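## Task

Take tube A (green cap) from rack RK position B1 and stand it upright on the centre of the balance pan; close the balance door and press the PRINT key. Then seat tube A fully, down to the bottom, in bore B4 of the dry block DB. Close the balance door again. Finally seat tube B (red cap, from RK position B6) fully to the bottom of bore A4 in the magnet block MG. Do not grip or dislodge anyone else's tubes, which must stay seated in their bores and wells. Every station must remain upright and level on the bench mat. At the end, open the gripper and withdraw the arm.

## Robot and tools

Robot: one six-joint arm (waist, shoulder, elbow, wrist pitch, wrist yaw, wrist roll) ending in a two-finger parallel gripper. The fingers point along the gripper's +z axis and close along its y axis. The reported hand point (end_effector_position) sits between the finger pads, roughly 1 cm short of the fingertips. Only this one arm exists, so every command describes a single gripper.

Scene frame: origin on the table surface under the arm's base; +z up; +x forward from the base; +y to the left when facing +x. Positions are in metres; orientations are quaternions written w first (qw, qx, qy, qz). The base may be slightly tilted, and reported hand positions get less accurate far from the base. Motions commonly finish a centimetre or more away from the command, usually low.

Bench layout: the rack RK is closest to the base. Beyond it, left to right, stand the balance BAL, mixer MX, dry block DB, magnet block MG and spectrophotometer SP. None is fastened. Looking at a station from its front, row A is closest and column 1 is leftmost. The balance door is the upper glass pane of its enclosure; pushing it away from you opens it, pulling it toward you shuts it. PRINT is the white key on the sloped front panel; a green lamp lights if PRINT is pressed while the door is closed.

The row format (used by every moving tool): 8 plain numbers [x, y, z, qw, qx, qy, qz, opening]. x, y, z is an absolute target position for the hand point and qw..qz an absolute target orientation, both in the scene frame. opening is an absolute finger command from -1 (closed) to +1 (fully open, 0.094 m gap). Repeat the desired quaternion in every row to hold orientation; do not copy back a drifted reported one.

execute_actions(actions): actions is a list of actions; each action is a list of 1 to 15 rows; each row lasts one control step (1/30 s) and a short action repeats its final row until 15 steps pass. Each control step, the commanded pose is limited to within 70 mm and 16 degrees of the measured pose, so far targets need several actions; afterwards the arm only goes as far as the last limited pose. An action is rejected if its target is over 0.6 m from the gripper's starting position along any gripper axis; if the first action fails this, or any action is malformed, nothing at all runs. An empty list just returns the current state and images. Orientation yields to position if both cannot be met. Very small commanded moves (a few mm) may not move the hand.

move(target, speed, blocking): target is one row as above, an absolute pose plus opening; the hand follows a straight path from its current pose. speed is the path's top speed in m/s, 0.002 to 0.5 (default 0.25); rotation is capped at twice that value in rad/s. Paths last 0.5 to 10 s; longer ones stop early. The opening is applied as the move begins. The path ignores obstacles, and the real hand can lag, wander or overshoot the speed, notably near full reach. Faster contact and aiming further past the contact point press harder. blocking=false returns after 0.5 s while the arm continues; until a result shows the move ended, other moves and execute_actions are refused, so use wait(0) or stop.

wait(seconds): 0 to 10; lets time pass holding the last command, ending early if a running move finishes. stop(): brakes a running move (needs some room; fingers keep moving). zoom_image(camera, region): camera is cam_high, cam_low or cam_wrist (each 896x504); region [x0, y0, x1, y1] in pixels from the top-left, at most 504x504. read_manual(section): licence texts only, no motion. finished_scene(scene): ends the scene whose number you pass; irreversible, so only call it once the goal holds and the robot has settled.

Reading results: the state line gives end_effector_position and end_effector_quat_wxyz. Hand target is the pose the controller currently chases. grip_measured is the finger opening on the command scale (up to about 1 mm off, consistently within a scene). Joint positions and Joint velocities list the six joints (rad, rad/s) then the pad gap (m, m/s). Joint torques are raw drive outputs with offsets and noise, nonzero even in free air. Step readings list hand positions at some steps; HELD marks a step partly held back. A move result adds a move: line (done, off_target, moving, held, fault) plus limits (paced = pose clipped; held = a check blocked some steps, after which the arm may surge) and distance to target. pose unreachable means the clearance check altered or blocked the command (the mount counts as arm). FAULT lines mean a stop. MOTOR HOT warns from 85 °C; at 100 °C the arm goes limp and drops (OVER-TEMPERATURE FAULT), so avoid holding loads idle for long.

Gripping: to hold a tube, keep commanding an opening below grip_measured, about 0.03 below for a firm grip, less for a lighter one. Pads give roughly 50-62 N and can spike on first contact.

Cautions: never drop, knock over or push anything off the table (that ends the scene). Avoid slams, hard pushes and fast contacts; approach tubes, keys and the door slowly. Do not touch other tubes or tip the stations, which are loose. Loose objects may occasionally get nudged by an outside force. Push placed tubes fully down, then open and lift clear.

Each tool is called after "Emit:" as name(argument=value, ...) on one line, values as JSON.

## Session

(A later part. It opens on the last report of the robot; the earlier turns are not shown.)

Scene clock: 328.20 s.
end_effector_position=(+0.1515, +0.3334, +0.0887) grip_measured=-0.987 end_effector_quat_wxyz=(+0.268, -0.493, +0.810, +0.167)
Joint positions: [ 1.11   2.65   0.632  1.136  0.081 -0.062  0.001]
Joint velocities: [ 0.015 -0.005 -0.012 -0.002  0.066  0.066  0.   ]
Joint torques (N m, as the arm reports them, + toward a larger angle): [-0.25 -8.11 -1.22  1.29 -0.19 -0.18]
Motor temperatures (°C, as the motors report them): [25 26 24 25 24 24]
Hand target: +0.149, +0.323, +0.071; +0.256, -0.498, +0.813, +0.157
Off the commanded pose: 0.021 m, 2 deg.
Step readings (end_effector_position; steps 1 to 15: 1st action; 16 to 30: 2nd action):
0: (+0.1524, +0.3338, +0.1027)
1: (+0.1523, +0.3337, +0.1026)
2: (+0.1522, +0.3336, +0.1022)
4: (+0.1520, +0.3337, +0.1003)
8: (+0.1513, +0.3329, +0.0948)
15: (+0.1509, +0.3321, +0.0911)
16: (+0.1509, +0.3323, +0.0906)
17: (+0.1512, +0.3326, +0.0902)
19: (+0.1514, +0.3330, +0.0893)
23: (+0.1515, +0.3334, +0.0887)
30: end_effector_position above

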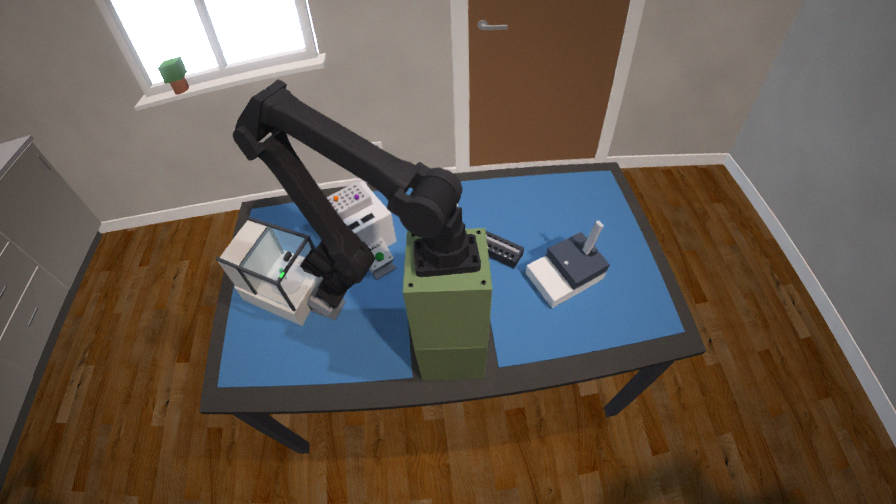

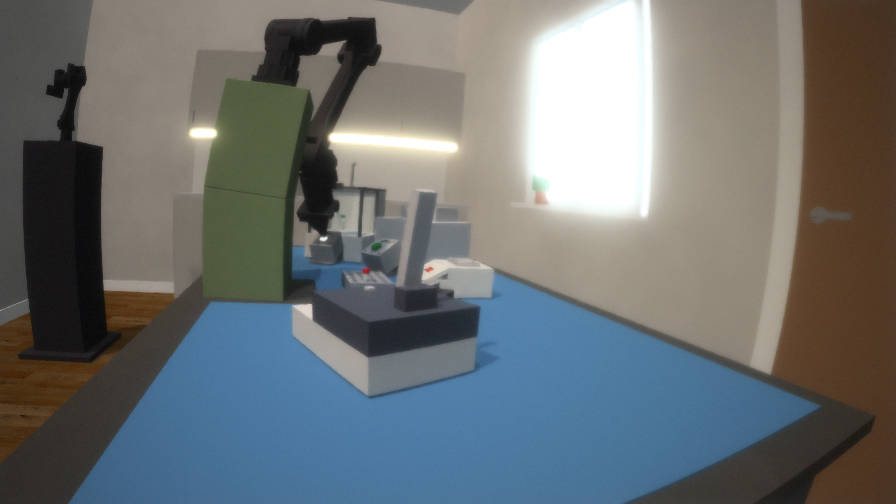

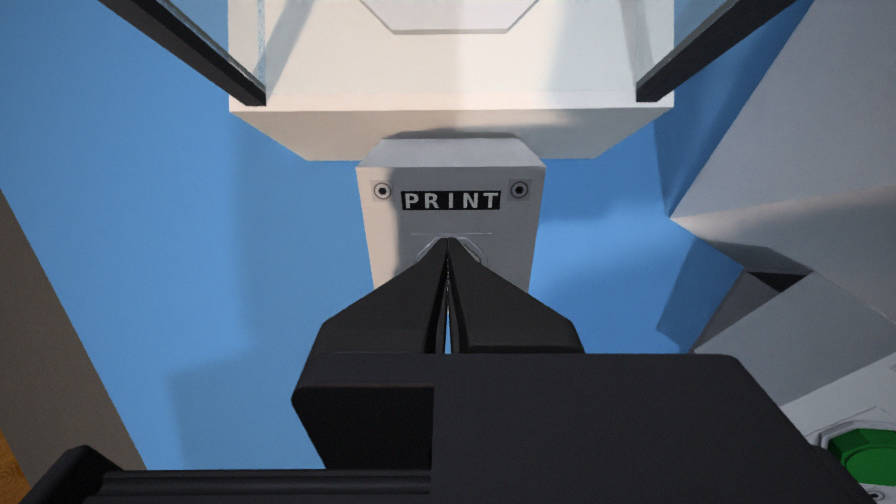

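Green lamp. Reopen the door.

Emit:
move(target=[0.14,0.31,0.27,0.2564,-0.4983,0.8131,0.1571,-1], speed=0.18)

Emit:
move(target=[0.178,0.376,0.26,0,-0.522,0.853,0,-1], speed=0.2)

Emit:
execute_actions(actions=[[[0.178,0.376,0.255,0,-0.522,0.853,0,-1],[0.178,0.376,0.250,0,-0.522,0.853,0,-1],[0.178,0.376,0.245,0,-0.522,0.853,0,-1],[0.178,0.376,0.240,0,-0.522,0.853,0,-1],[0.178,0.376,0.235,0,-0.522,0.853,0,-1],[0.178,0.376,0.230,0,-0.522,0.853,0,-1],[0.178,0.376,0.225,0,-0.522,0.853,0,-1],[0.178,0.376,0.221,0,-0.522,0.853,0,-1]],[[0.179,0.378,0.221,0,-0.522,0.853,0,-1],[0.180,0.380,0.221,0,-0.522,0.853,0,-1],[0.181,0.382,0.221,0,-0.522,0.853,0,-1],[0.182,0.384,0.221,0,-0.522,0.853,0,-1],[0.183,0.386,0.221,0,-0.522,0.853,0,-1],[0.184,0.388,0.221,0,-0.522,0.853,0,-1],[0.185,0.390,0.221,0,-0.522,0.853,0,-1]]])

Scene clock: 338.13 s.
end_effector_position=(+0.1432, +0.3123, +0.2728) grip_measured=-0.987 end_effector_quat_wxyz=(+0.263, -0.499, +0.810, +0.160)
Joint positions: [ 1.185  1.873  0.294  0.673  0.132 -0.014  0.001]
Joint velocities: [-0.015 -0.024 -0.007 -0.017 -0.022 -0.022 -0.002]
Joint torques (N m, as the arm reports them, + toward a larger angle): [ 0.97 -8.45  0.87  0.97  0.11  0.09]
Motor temperatures (°C, as the motors report them): [25 26 24 25 24 24]
Hand target: +0.139, +0.309, +0.271; +0.256, -0.498, +0.813, +0.157
Off the commanded pose: 0.005 m, 1 deg.
move: done

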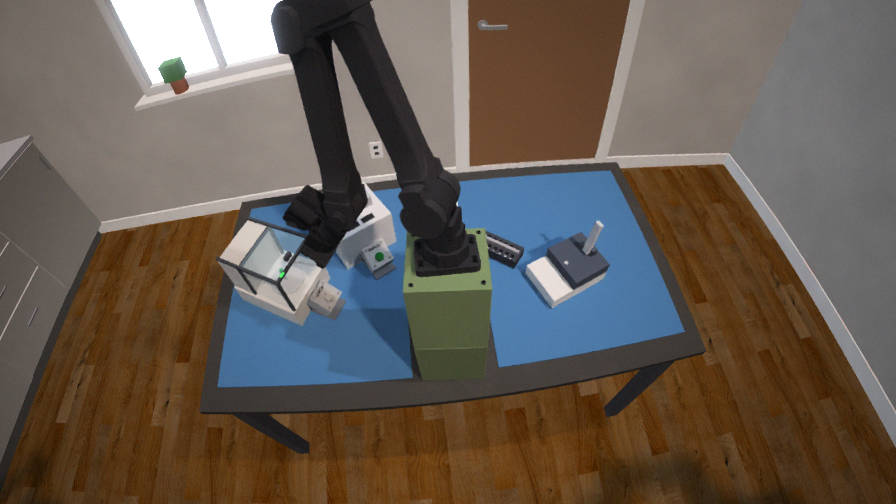

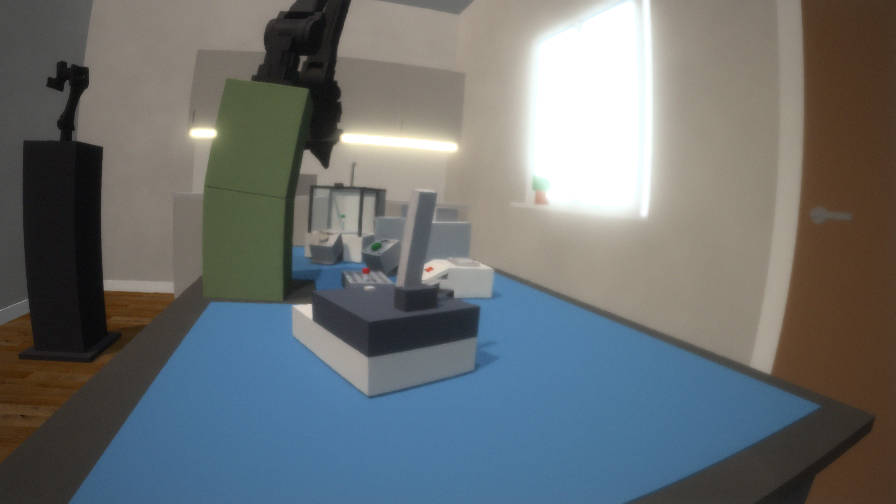

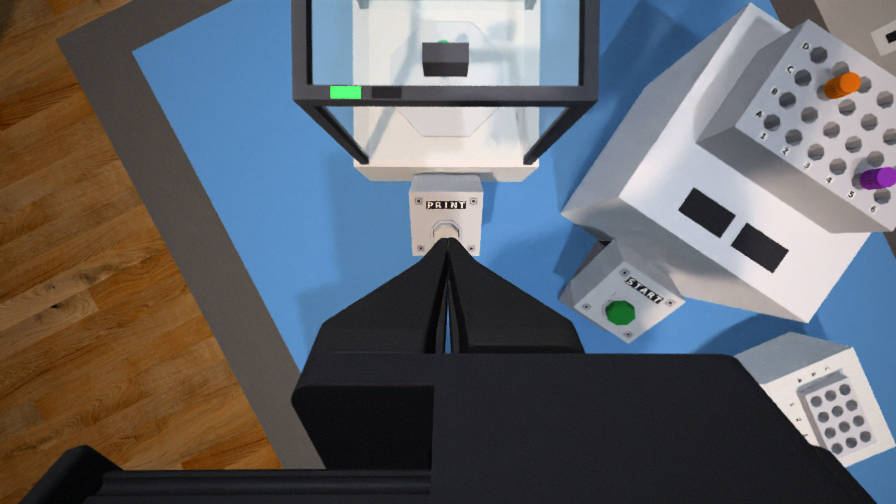

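Scene clock: 340.10 s.
end_effector_position=(+0.1744, +0.3742, +0.2683) grip_measured=-0.987 end_effector_quat_wxyz=(+0.008, -0.532, +0.847, +0.005)
Joint positions: [ 1.164  1.894  0.864 -0.483  0.111  0.026  0.001]
Joint velocities: [ 0.005  0.005 -0.002 -0.007  0.022 -0.022 -0.001]
Joint torques (N m, as the arm reports them, + toward a larger angle): [  0.02 -11.49   7.16  -0.21  -0.16   0.09]
Motor temperatures (°C, as the motors report them): [25 26 24 25 24 24]
Hand target: +0.179, +0.376, +0.261; -0.000, -0.521, +0.853, +0.002
Off the commanded pose: 0.009 m, 2 deg.
move: done

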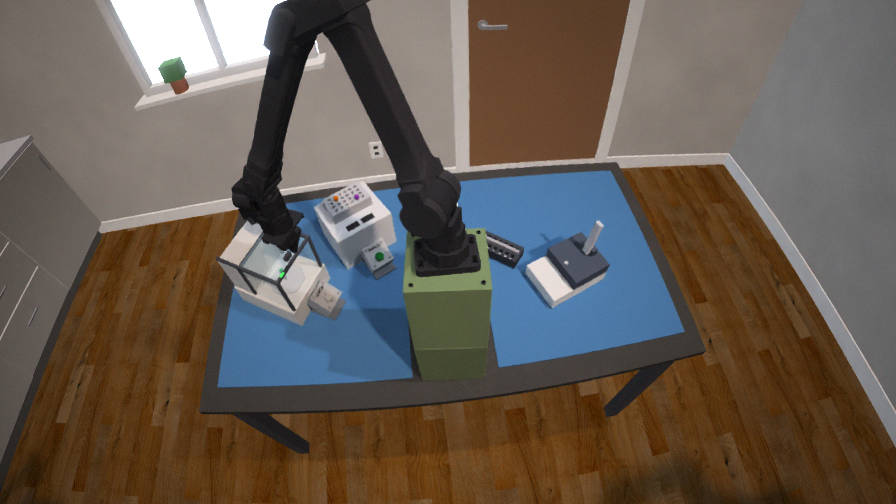

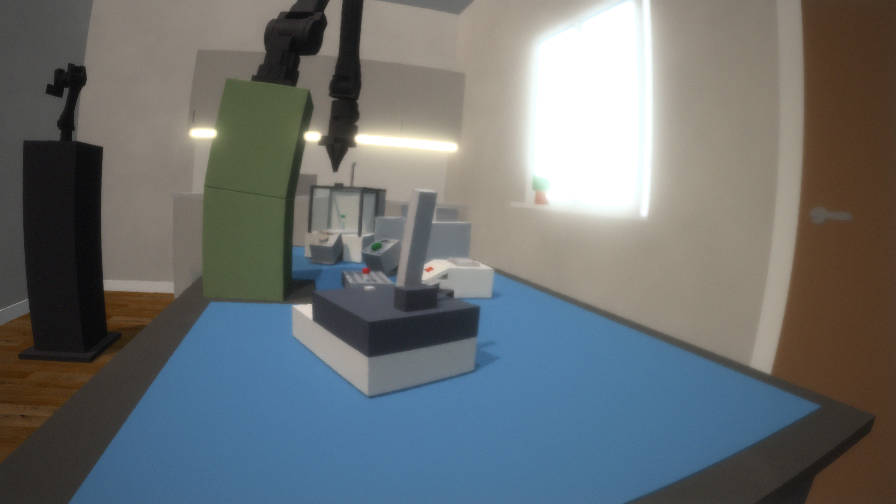

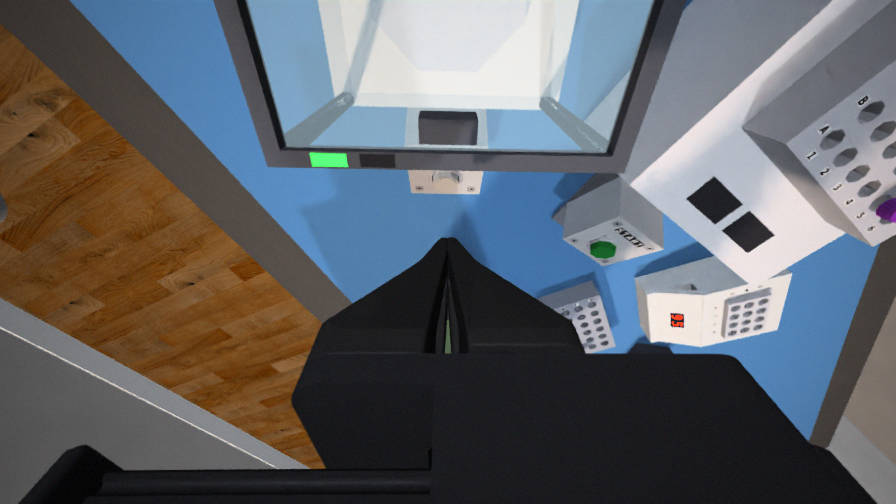

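Scene clock: 341.10 s.
end_effector_position=(+0.1828, +0.3930, +0.2324) grip_measured=-0.987 end_effector_quat_wxyz=(+0.012, -0.527, +0.850, +0.007)
Joint positions: [ 1.155  2.013  0.926 -0.417  0.111  0.026  0.001]
Joint velocities: [-0.024  0.005  0.012 -0.042 -0.022 -0.007 -0.   ]
Joint torques (N m, as the arm reports them, + toward a larger angle): [  0.16 -11.79   6.12  -0.23  -0.05   0.  ]
Motor temperatures (°C, as the motors report them): [25 26 24 25 24 24]
Hand target: +0.185, +0.390, +0.222; +0.000, -0.522, +0.853, -0.000
Off the commanded pose: 0.012 m, 2 deg.
Step readings (end_effector_position; steps 1 to 15: 1st action; 16 to 30: 2nd action):
0: (+0.1744, +0.3742, +0.2683)
1: (+0.1743, +0.3740, +0.2680)
2: (+0.1741, +0.3737, +0.2671)
4: (+0.1735, +0.3734, +0.2624)
8: (+0.1717, +0.3714, +0.2430)
15: (+0.1681, +0.3634, +0.2237)
16: (+0.1685, +0.3642, +0.2239)
17: (+0.1692, +0.3656, +0.2243)
19: (+0.1714, +0.3701, +0.2255)
23: (+0.1785, +0.3845, +0.2297)
30: end_effector_position above

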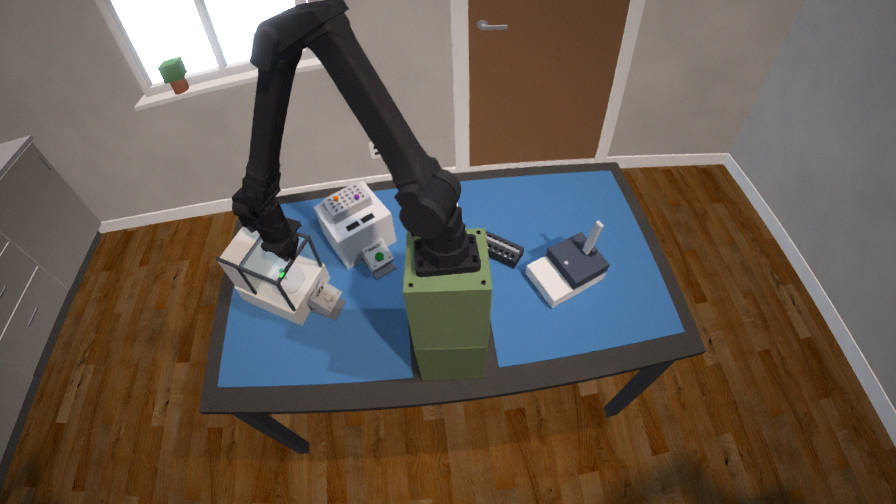

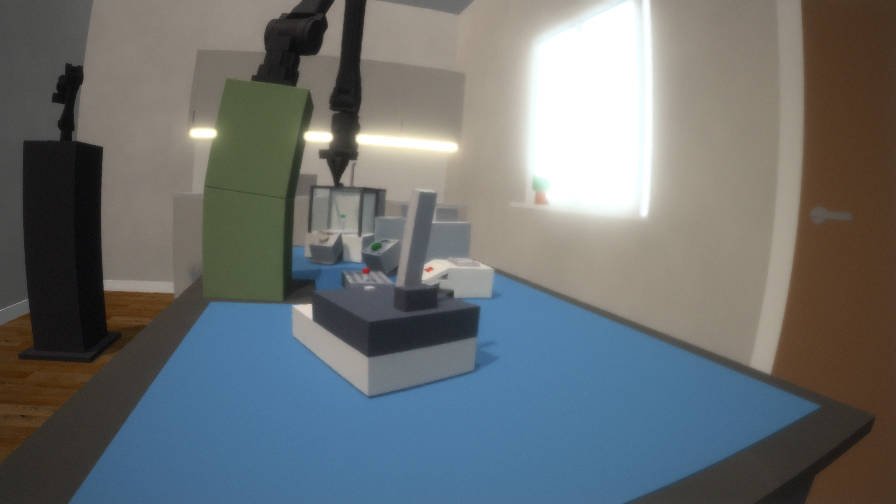

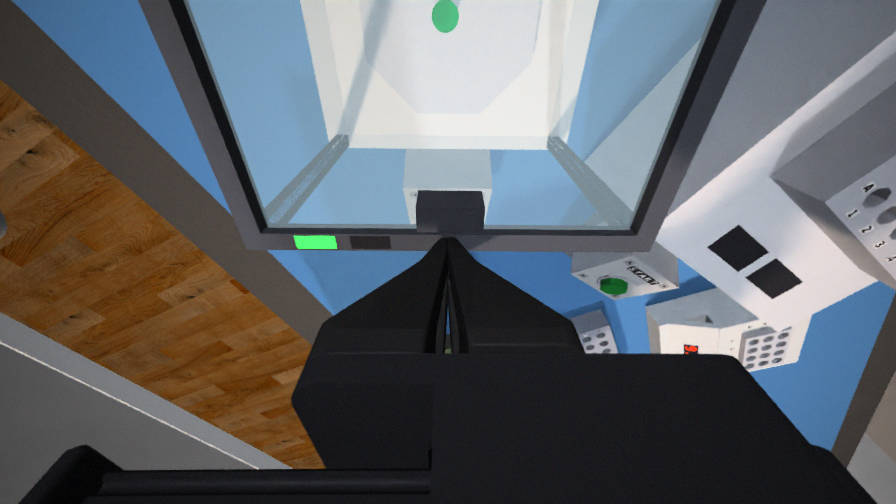

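Emit:
execute_actions(actions=[[[0.186,0.392,0.22,0,-0.522,0.853,0,-1],[0.187,0.394,0.22,0,-0.522,0.853,0,-1],[0.188,0.396,0.22,0,-0.522,0.853,0,-1],[0.189,0.398,0.22,0,-0.522,0.853,0,-1],[0.190,0.400,0.22,0,-0.522,0.853,0,-1],[0.191,0.402,0.22,0,-0.522,0.853,0,-1],[0.192,0.404,0.22,0,-0.522,0.853,0,-1],[0.193,0.406,0.22,0,-0.522,0.853,0,-1],[0.194,0.408,0.22,0,-0.522,0.853,0,-1],[0.195,0.410,0.22,0,-0.522,0.853,0,-1],[0.196,0.412,0.22,0,-0.522,0.853,0,-1],[0.197,0.414,0.22,0,-0.522,0.853,0,-1],[0.198,0.416,0.22,0,-0.522,0.853,0,-1],[0.199,0.418,0.22,0,-0.522,0.853,0,-1],[0.200,0.420,0.22,0,-0.522,0.853,0,-1]],[[0.2015,0.423,0.22,0,-0.522,0.853,0,-1],[0.203,0.426,0.22,0,-0.522,0.853,0,-1],[0.2045,0.429,0.22,0,-0.522,0.853,0,-1],[0.206,0.432,0.22,0,-0.522,0.853,0,-1],[0.2075,0.435,0.22,0,-0.522,0.853,0,-1],[0.209,0.438,0.22,0,-0.522,0.853,0,-1],[0.2105,0.441,0.22,0,-0.522,0.853,0,-1],[0.212,0.444,0.22,0,-0.522,0.853,0,-1],[0.2135,0.447,0.22,0,-0.522,0.853,0,-1],[0.215,0.450,0.22,0,-0.522,0.853,0,-1],[0.2165,0.453,0.22,0,-0.522,0.853,0,-1],[0.218,0.456,0.22,0,-0.522,0.853,0,-1],[0.2195,0.459,0.22,0,-0.522,0.853,0,-1],[0.221,0.462,0.22,0,-0.522,0.853,0,-1],[0.2225,0.465,0.22,0,-0.522,0.853,0,-1]],[[0.224,0.468,0.219,0,-0.522,0.853,0,-1],[0.2255,0.471,0.219,0,-0.522,0.853,0,-1],[0.227,0.474,0.219,0,-0.522,0.853,0,-1],[0.2285,0.477,0.219,0,-0.522,0.853,0,-1],[0.230,0.480,0.219,0,-0.522,0.853,0,-1],[0.2315,0.483,0.219,0,-0.522,0.853,0,-1],[0.233,0.486,0.219,0,-0.522,0.853,0,-1],[0.2345,0.489,0.219,0,-0.522,0.853,0,-1],[0.236,0.492,0.219,0,-0.522,0.853,0,-1],[0.2375,0.495,0.219,0,-0.522,0.853,0,-1],[0.239,0.498,0.219,0,-0.522,0.853,0,-1],[0.2405,0.501,0.219,0,-0.522,0.853,0,-1],[0.242,0.504,0.219,0,-0.522,0.853,0,-1],[0.243,0.506,0.219,0,-0.522,0.853,0,-1],[0.244,0.508,0.219,0,-0.522,0.853,0,-1]],[[0.2445,0.509,0.219,0,-0.522,0.853,0,-1],[0.245,0.510,0.219,0,-0.522,0.853,0,-1],[0.2455,0.511,0.219,0,-0.522,0.853,0,-1],[0.246,0.512,0.219,0,-0.522,0.853,0,-1],[0.2465,0.513,0.219,0,-0.522,0.853,0,-1],[0.247,0.514,0.219,0,-0.522,0.853,0,-1],[0.2475,0.515,0.219,0,-0.522,0.853,0,-1],[0.248,0.516,0.219,0,-0.522,0.853,0,-1],[0.2485,0.517,0.219,0,-0.522,0.853,0,-1],[0.249,0.518,0.219,0,-0.522,0.853,0,-1],[0.2495,0.519,0.219,0,-0.522,0.853,0,-1],[0.250,0.520,0.219,0,-0.522,0.853,0,-1]]])

Emit:
move(target=[0.218,0.460,0.24,0.1185,-0.5173,0.8441,0.0726,-0.5], speed=0.1)

Emit:
move(target=[0.222,0.463,0.15,0.1185,-0.5173,0.8441,0.0726,-0.5], speed=0.06)

Scene clock: 366.83 s.
end_effector_position=(+0.2391, +0.5033, +0.2329) grip_measured=-0.987 end_effector_quat_wxyz=(-0.007, -0.526, +0.851, -0.005)
Joint positions: [ 1.146  2.206  1.37  -0.712  0.111  0.026  0.001]
Joint velocities: [-0.005  0.015  0.007 -0.032  0.007 -0.037 -0.001]
Joint torques (N m, as the arm reports them, + toward a larger angle): [  0.85 -14.89  11.49   0.68  -0.05  -0.06]
Motor temperatures (°C, as the motors report them): [25 26 25 25 24 24]
Hand target: +0.250, +0.519, +0.220; +0.000, -0.522, +0.853, +0.000
Off the commanded pose: 0.024 m, 1 deg.
Step readings (end_effector_position; steps 1 to 15: 1st action; 16 to 30: 2nd action; 31 to 45: 3rd action; 46 to 60: 4th action):
0: (+0.1827, +0.3929, +0.2324)
1: (+0.1826, +0.3928, +0.2323)
2: (+0.1827, +0.3929, +0.2322)
4: (+0.1828, +0.3934, +0.2314)
8: (+0.1841, +0.3961, +0.2303)
15: (+0.1863, +0.4005, +0.2303)
16: (+0.1872, +0.4025, +0.2303)
17: (+0.1884, +0.4046, +0.2303)
19: (+0.1911, +0.4100, +0.2304)
23: (+0.1977, +0.4229, +0.2306)
30: (+0.2087, +0.4444, +0.2312)
31: (+0.2104, +0.4475, +0.2313)
32: (+0.2120, +0.4505, +0.2314)
34: (+0.2152, +0.4569, +0.2315)
38: (+0.2218, +0.4695, +0.2319)
45: (+0.2324, +0.4900, +0.2324)
46: (+0.2335, +0.4925, +0.2324)
47: (+0.2346, +0.4948, +0.2325)
49: (+0.2363, +0.4979, +0.2327)
53: (+0.2380, +0.5010, +0.2328)
60: end_effector_position above

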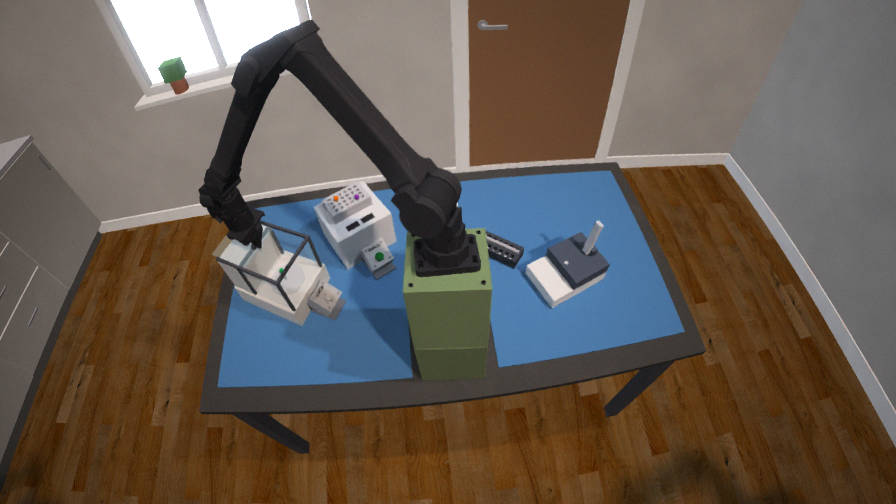

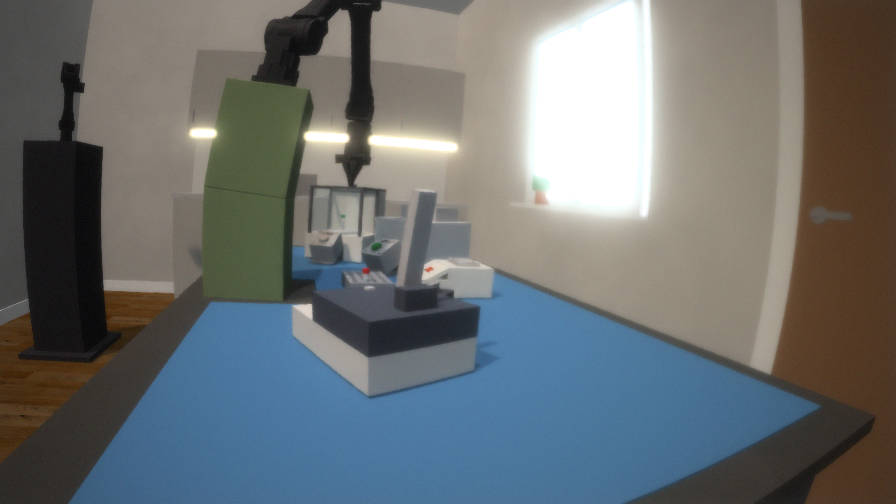

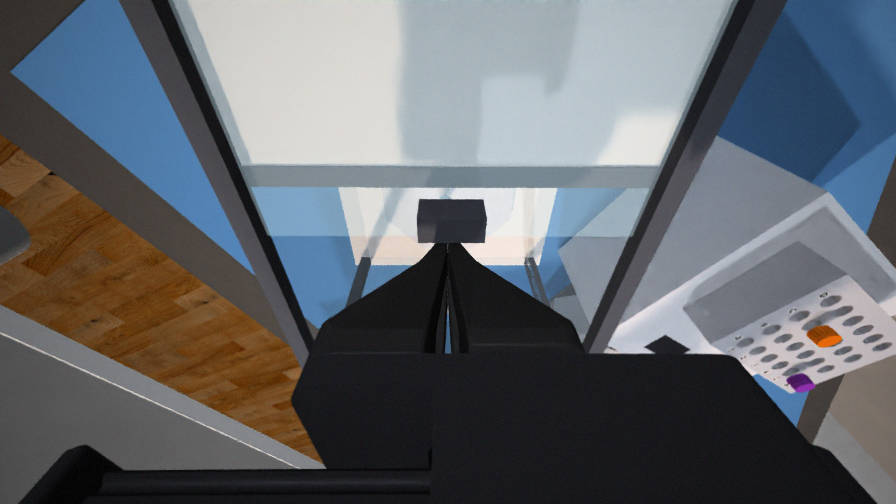

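Scene clock: 368.60 s.
end_effector_position=(+0.2167, +0.4554, +0.2310) grip_measured=-0.502 end_effector_quat_wxyz=(+0.106, -0.512, +0.850, +0.067)
Joint positions: [ 1.147  2.056  0.979 -0.2    0.114  0.019  0.023]
Joint velocities: [ 0.005 -0.024  0.012  0.022  0.007  0.037 -0.   ]
Joint torques (N m, as the arm reports them, + toward a larger angle): [  1.52 -16.58   4.58   1.16   0.11  -0.17]
Motor temperatures (°C, as the motors report them): [25 26 25 25 24 24]
Hand target: +0.218, +0.460, +0.240; +0.119, -0.518, +0.844, +0.072
Off the commanded pose: 0.010 m, 2 deg.
move: done

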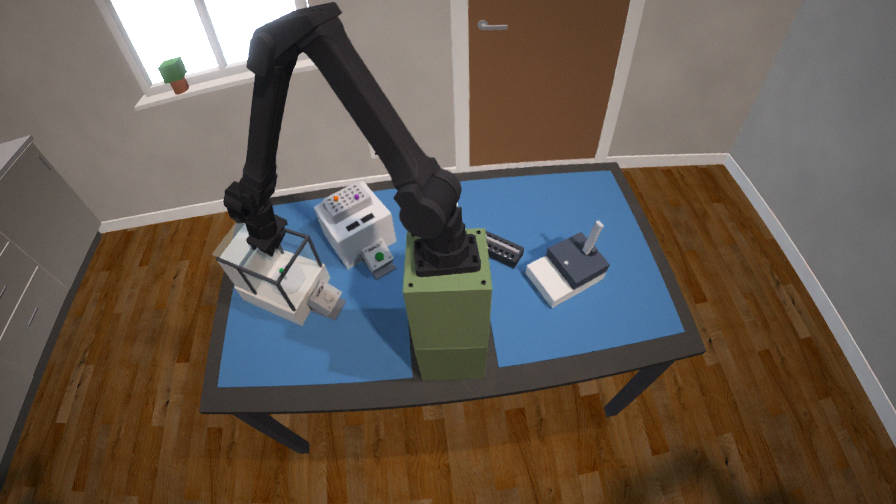

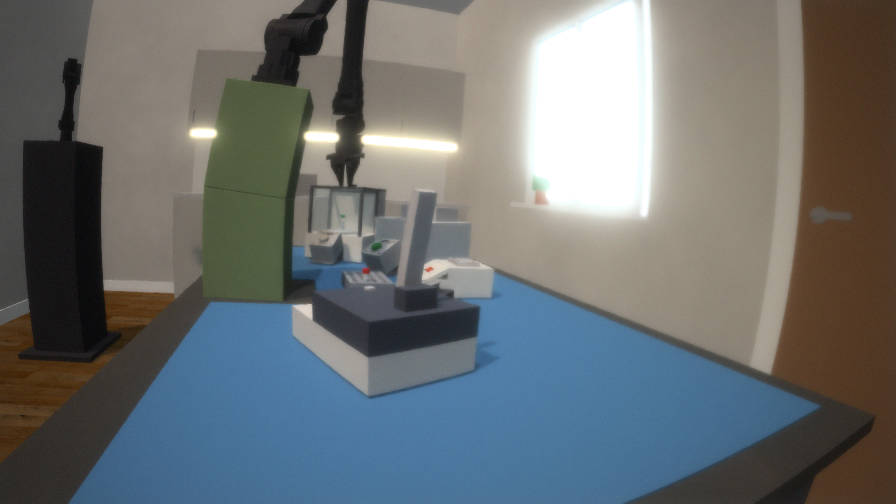

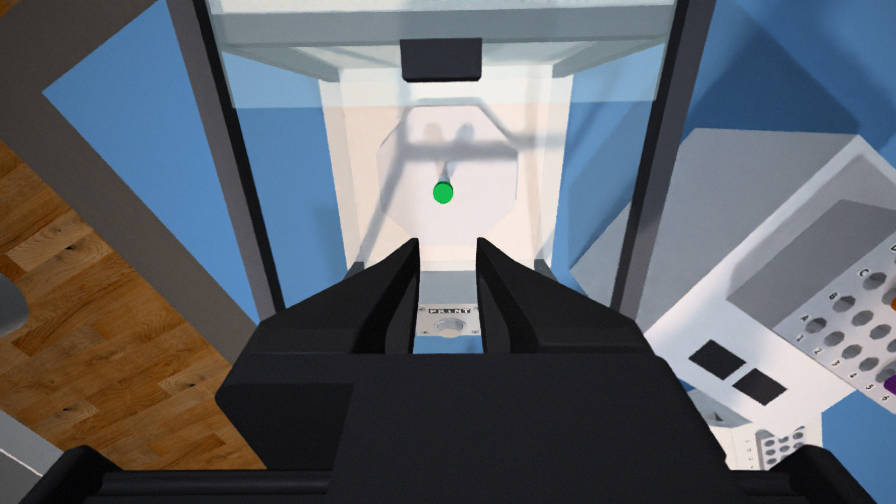

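Scene clock: 370.30 s.
end_effector_position=(+0.2159, +0.4595, +0.1607) grip_measured=-0.502 end_effector_quat_wxyz=(+0.117, -0.516, +0.846, +0.071)
Joint positions: [ 1.136  2.241  1.018 -0.031  0.112 -0.006  0.023]
Joint velocities: [-0.015 -0.005  0.002 -0.022 -0.022 -0.007  0.   ]
Joint torques (N m, as the arm reports them, + toward a larger angle): [  0.33 -13.47   5.84   1.31  -0.16  -0.19]
Motor temperatures (°C, as the motors report them): [25 26 25 25 24 24]
Hand target: +0.222, +0.463, +0.150; +0.119, -0.517, +0.844, +0.072
Off the commanded pose: 0.013 m, 0 deg.
move: off_target

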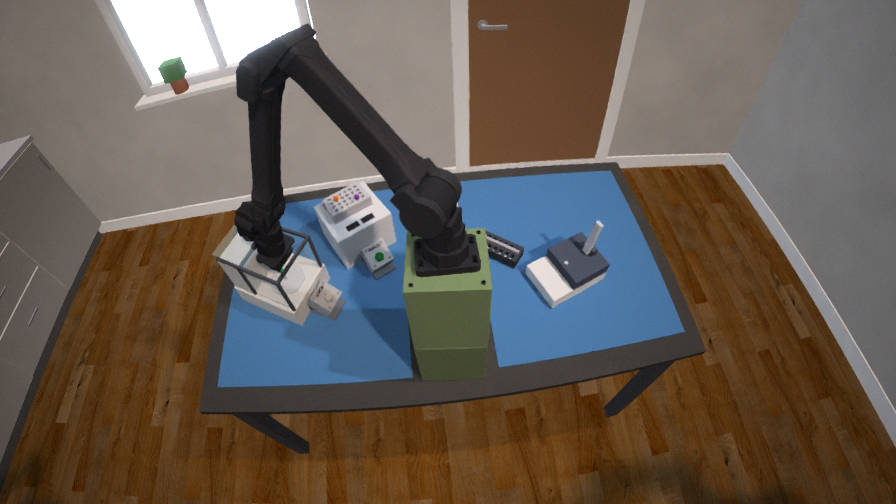

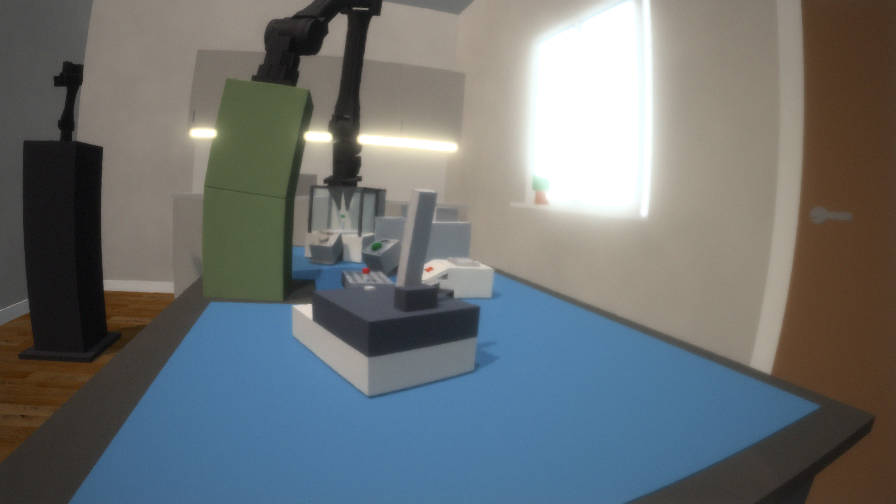

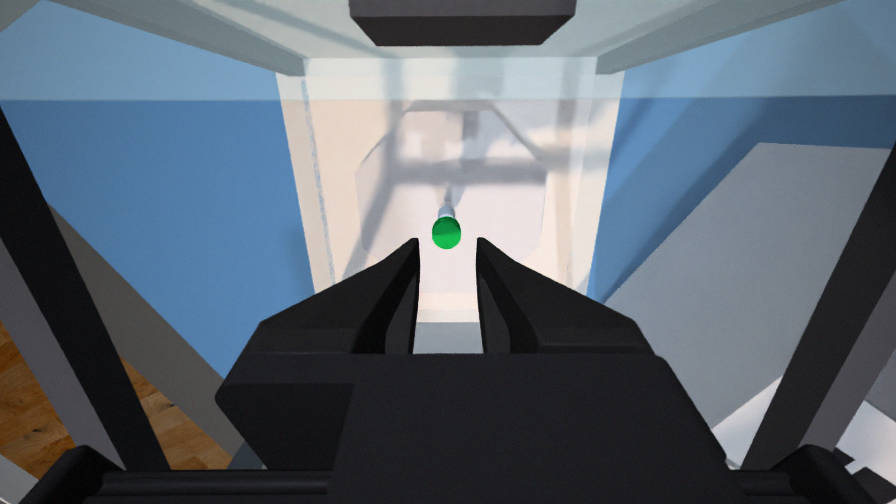

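Emit:
move(target=[0.2215,0.463,0.121,0.1185,-0.5173,0.8441,0.0726,-0.5], speed=0.03)

Scene clock: 374.33 s.
end_effector_position=(+0.2173, +0.4623, +0.1344) grip_measured=-0.502 end_effector_quat_wxyz=(+0.119, -0.515, +0.845, +0.073)
Joint positions: [ 1.13   2.313  1.049  0.018  0.11  -0.011  0.023]
Joint velocities: [-0.015 -0.015 -0.002 -0.002  0.007 -0.022  0.   ]
Joint torques (N m, as the arm reports them, + toward a larger angle): [  0.39 -13.47   5.39   1.34  -0.17  -0.18]
Motor temperatures (°C, as the motors report them): [25 26 25 25 24 24]
Hand target: +0.222, +0.463, +0.121; +0.119, -0.517, +0.844, +0.072
Off the commanded pose: 0.014 m, 0 deg.
move: off_target

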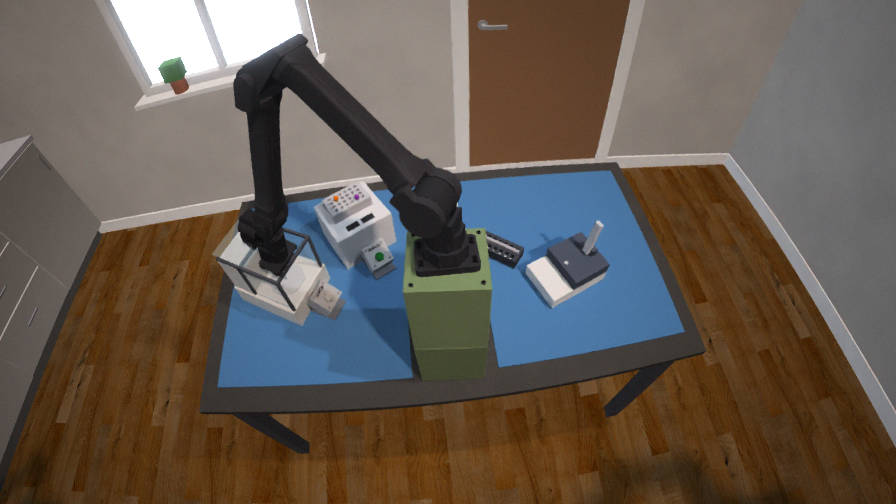

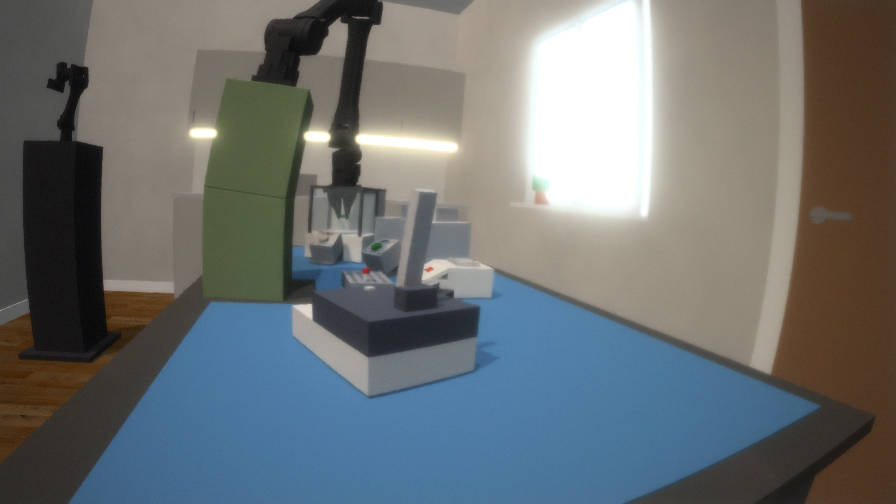

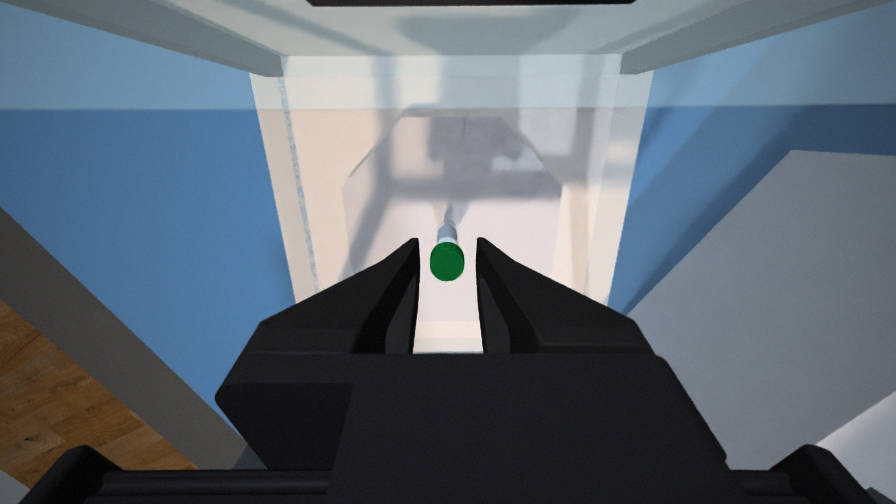

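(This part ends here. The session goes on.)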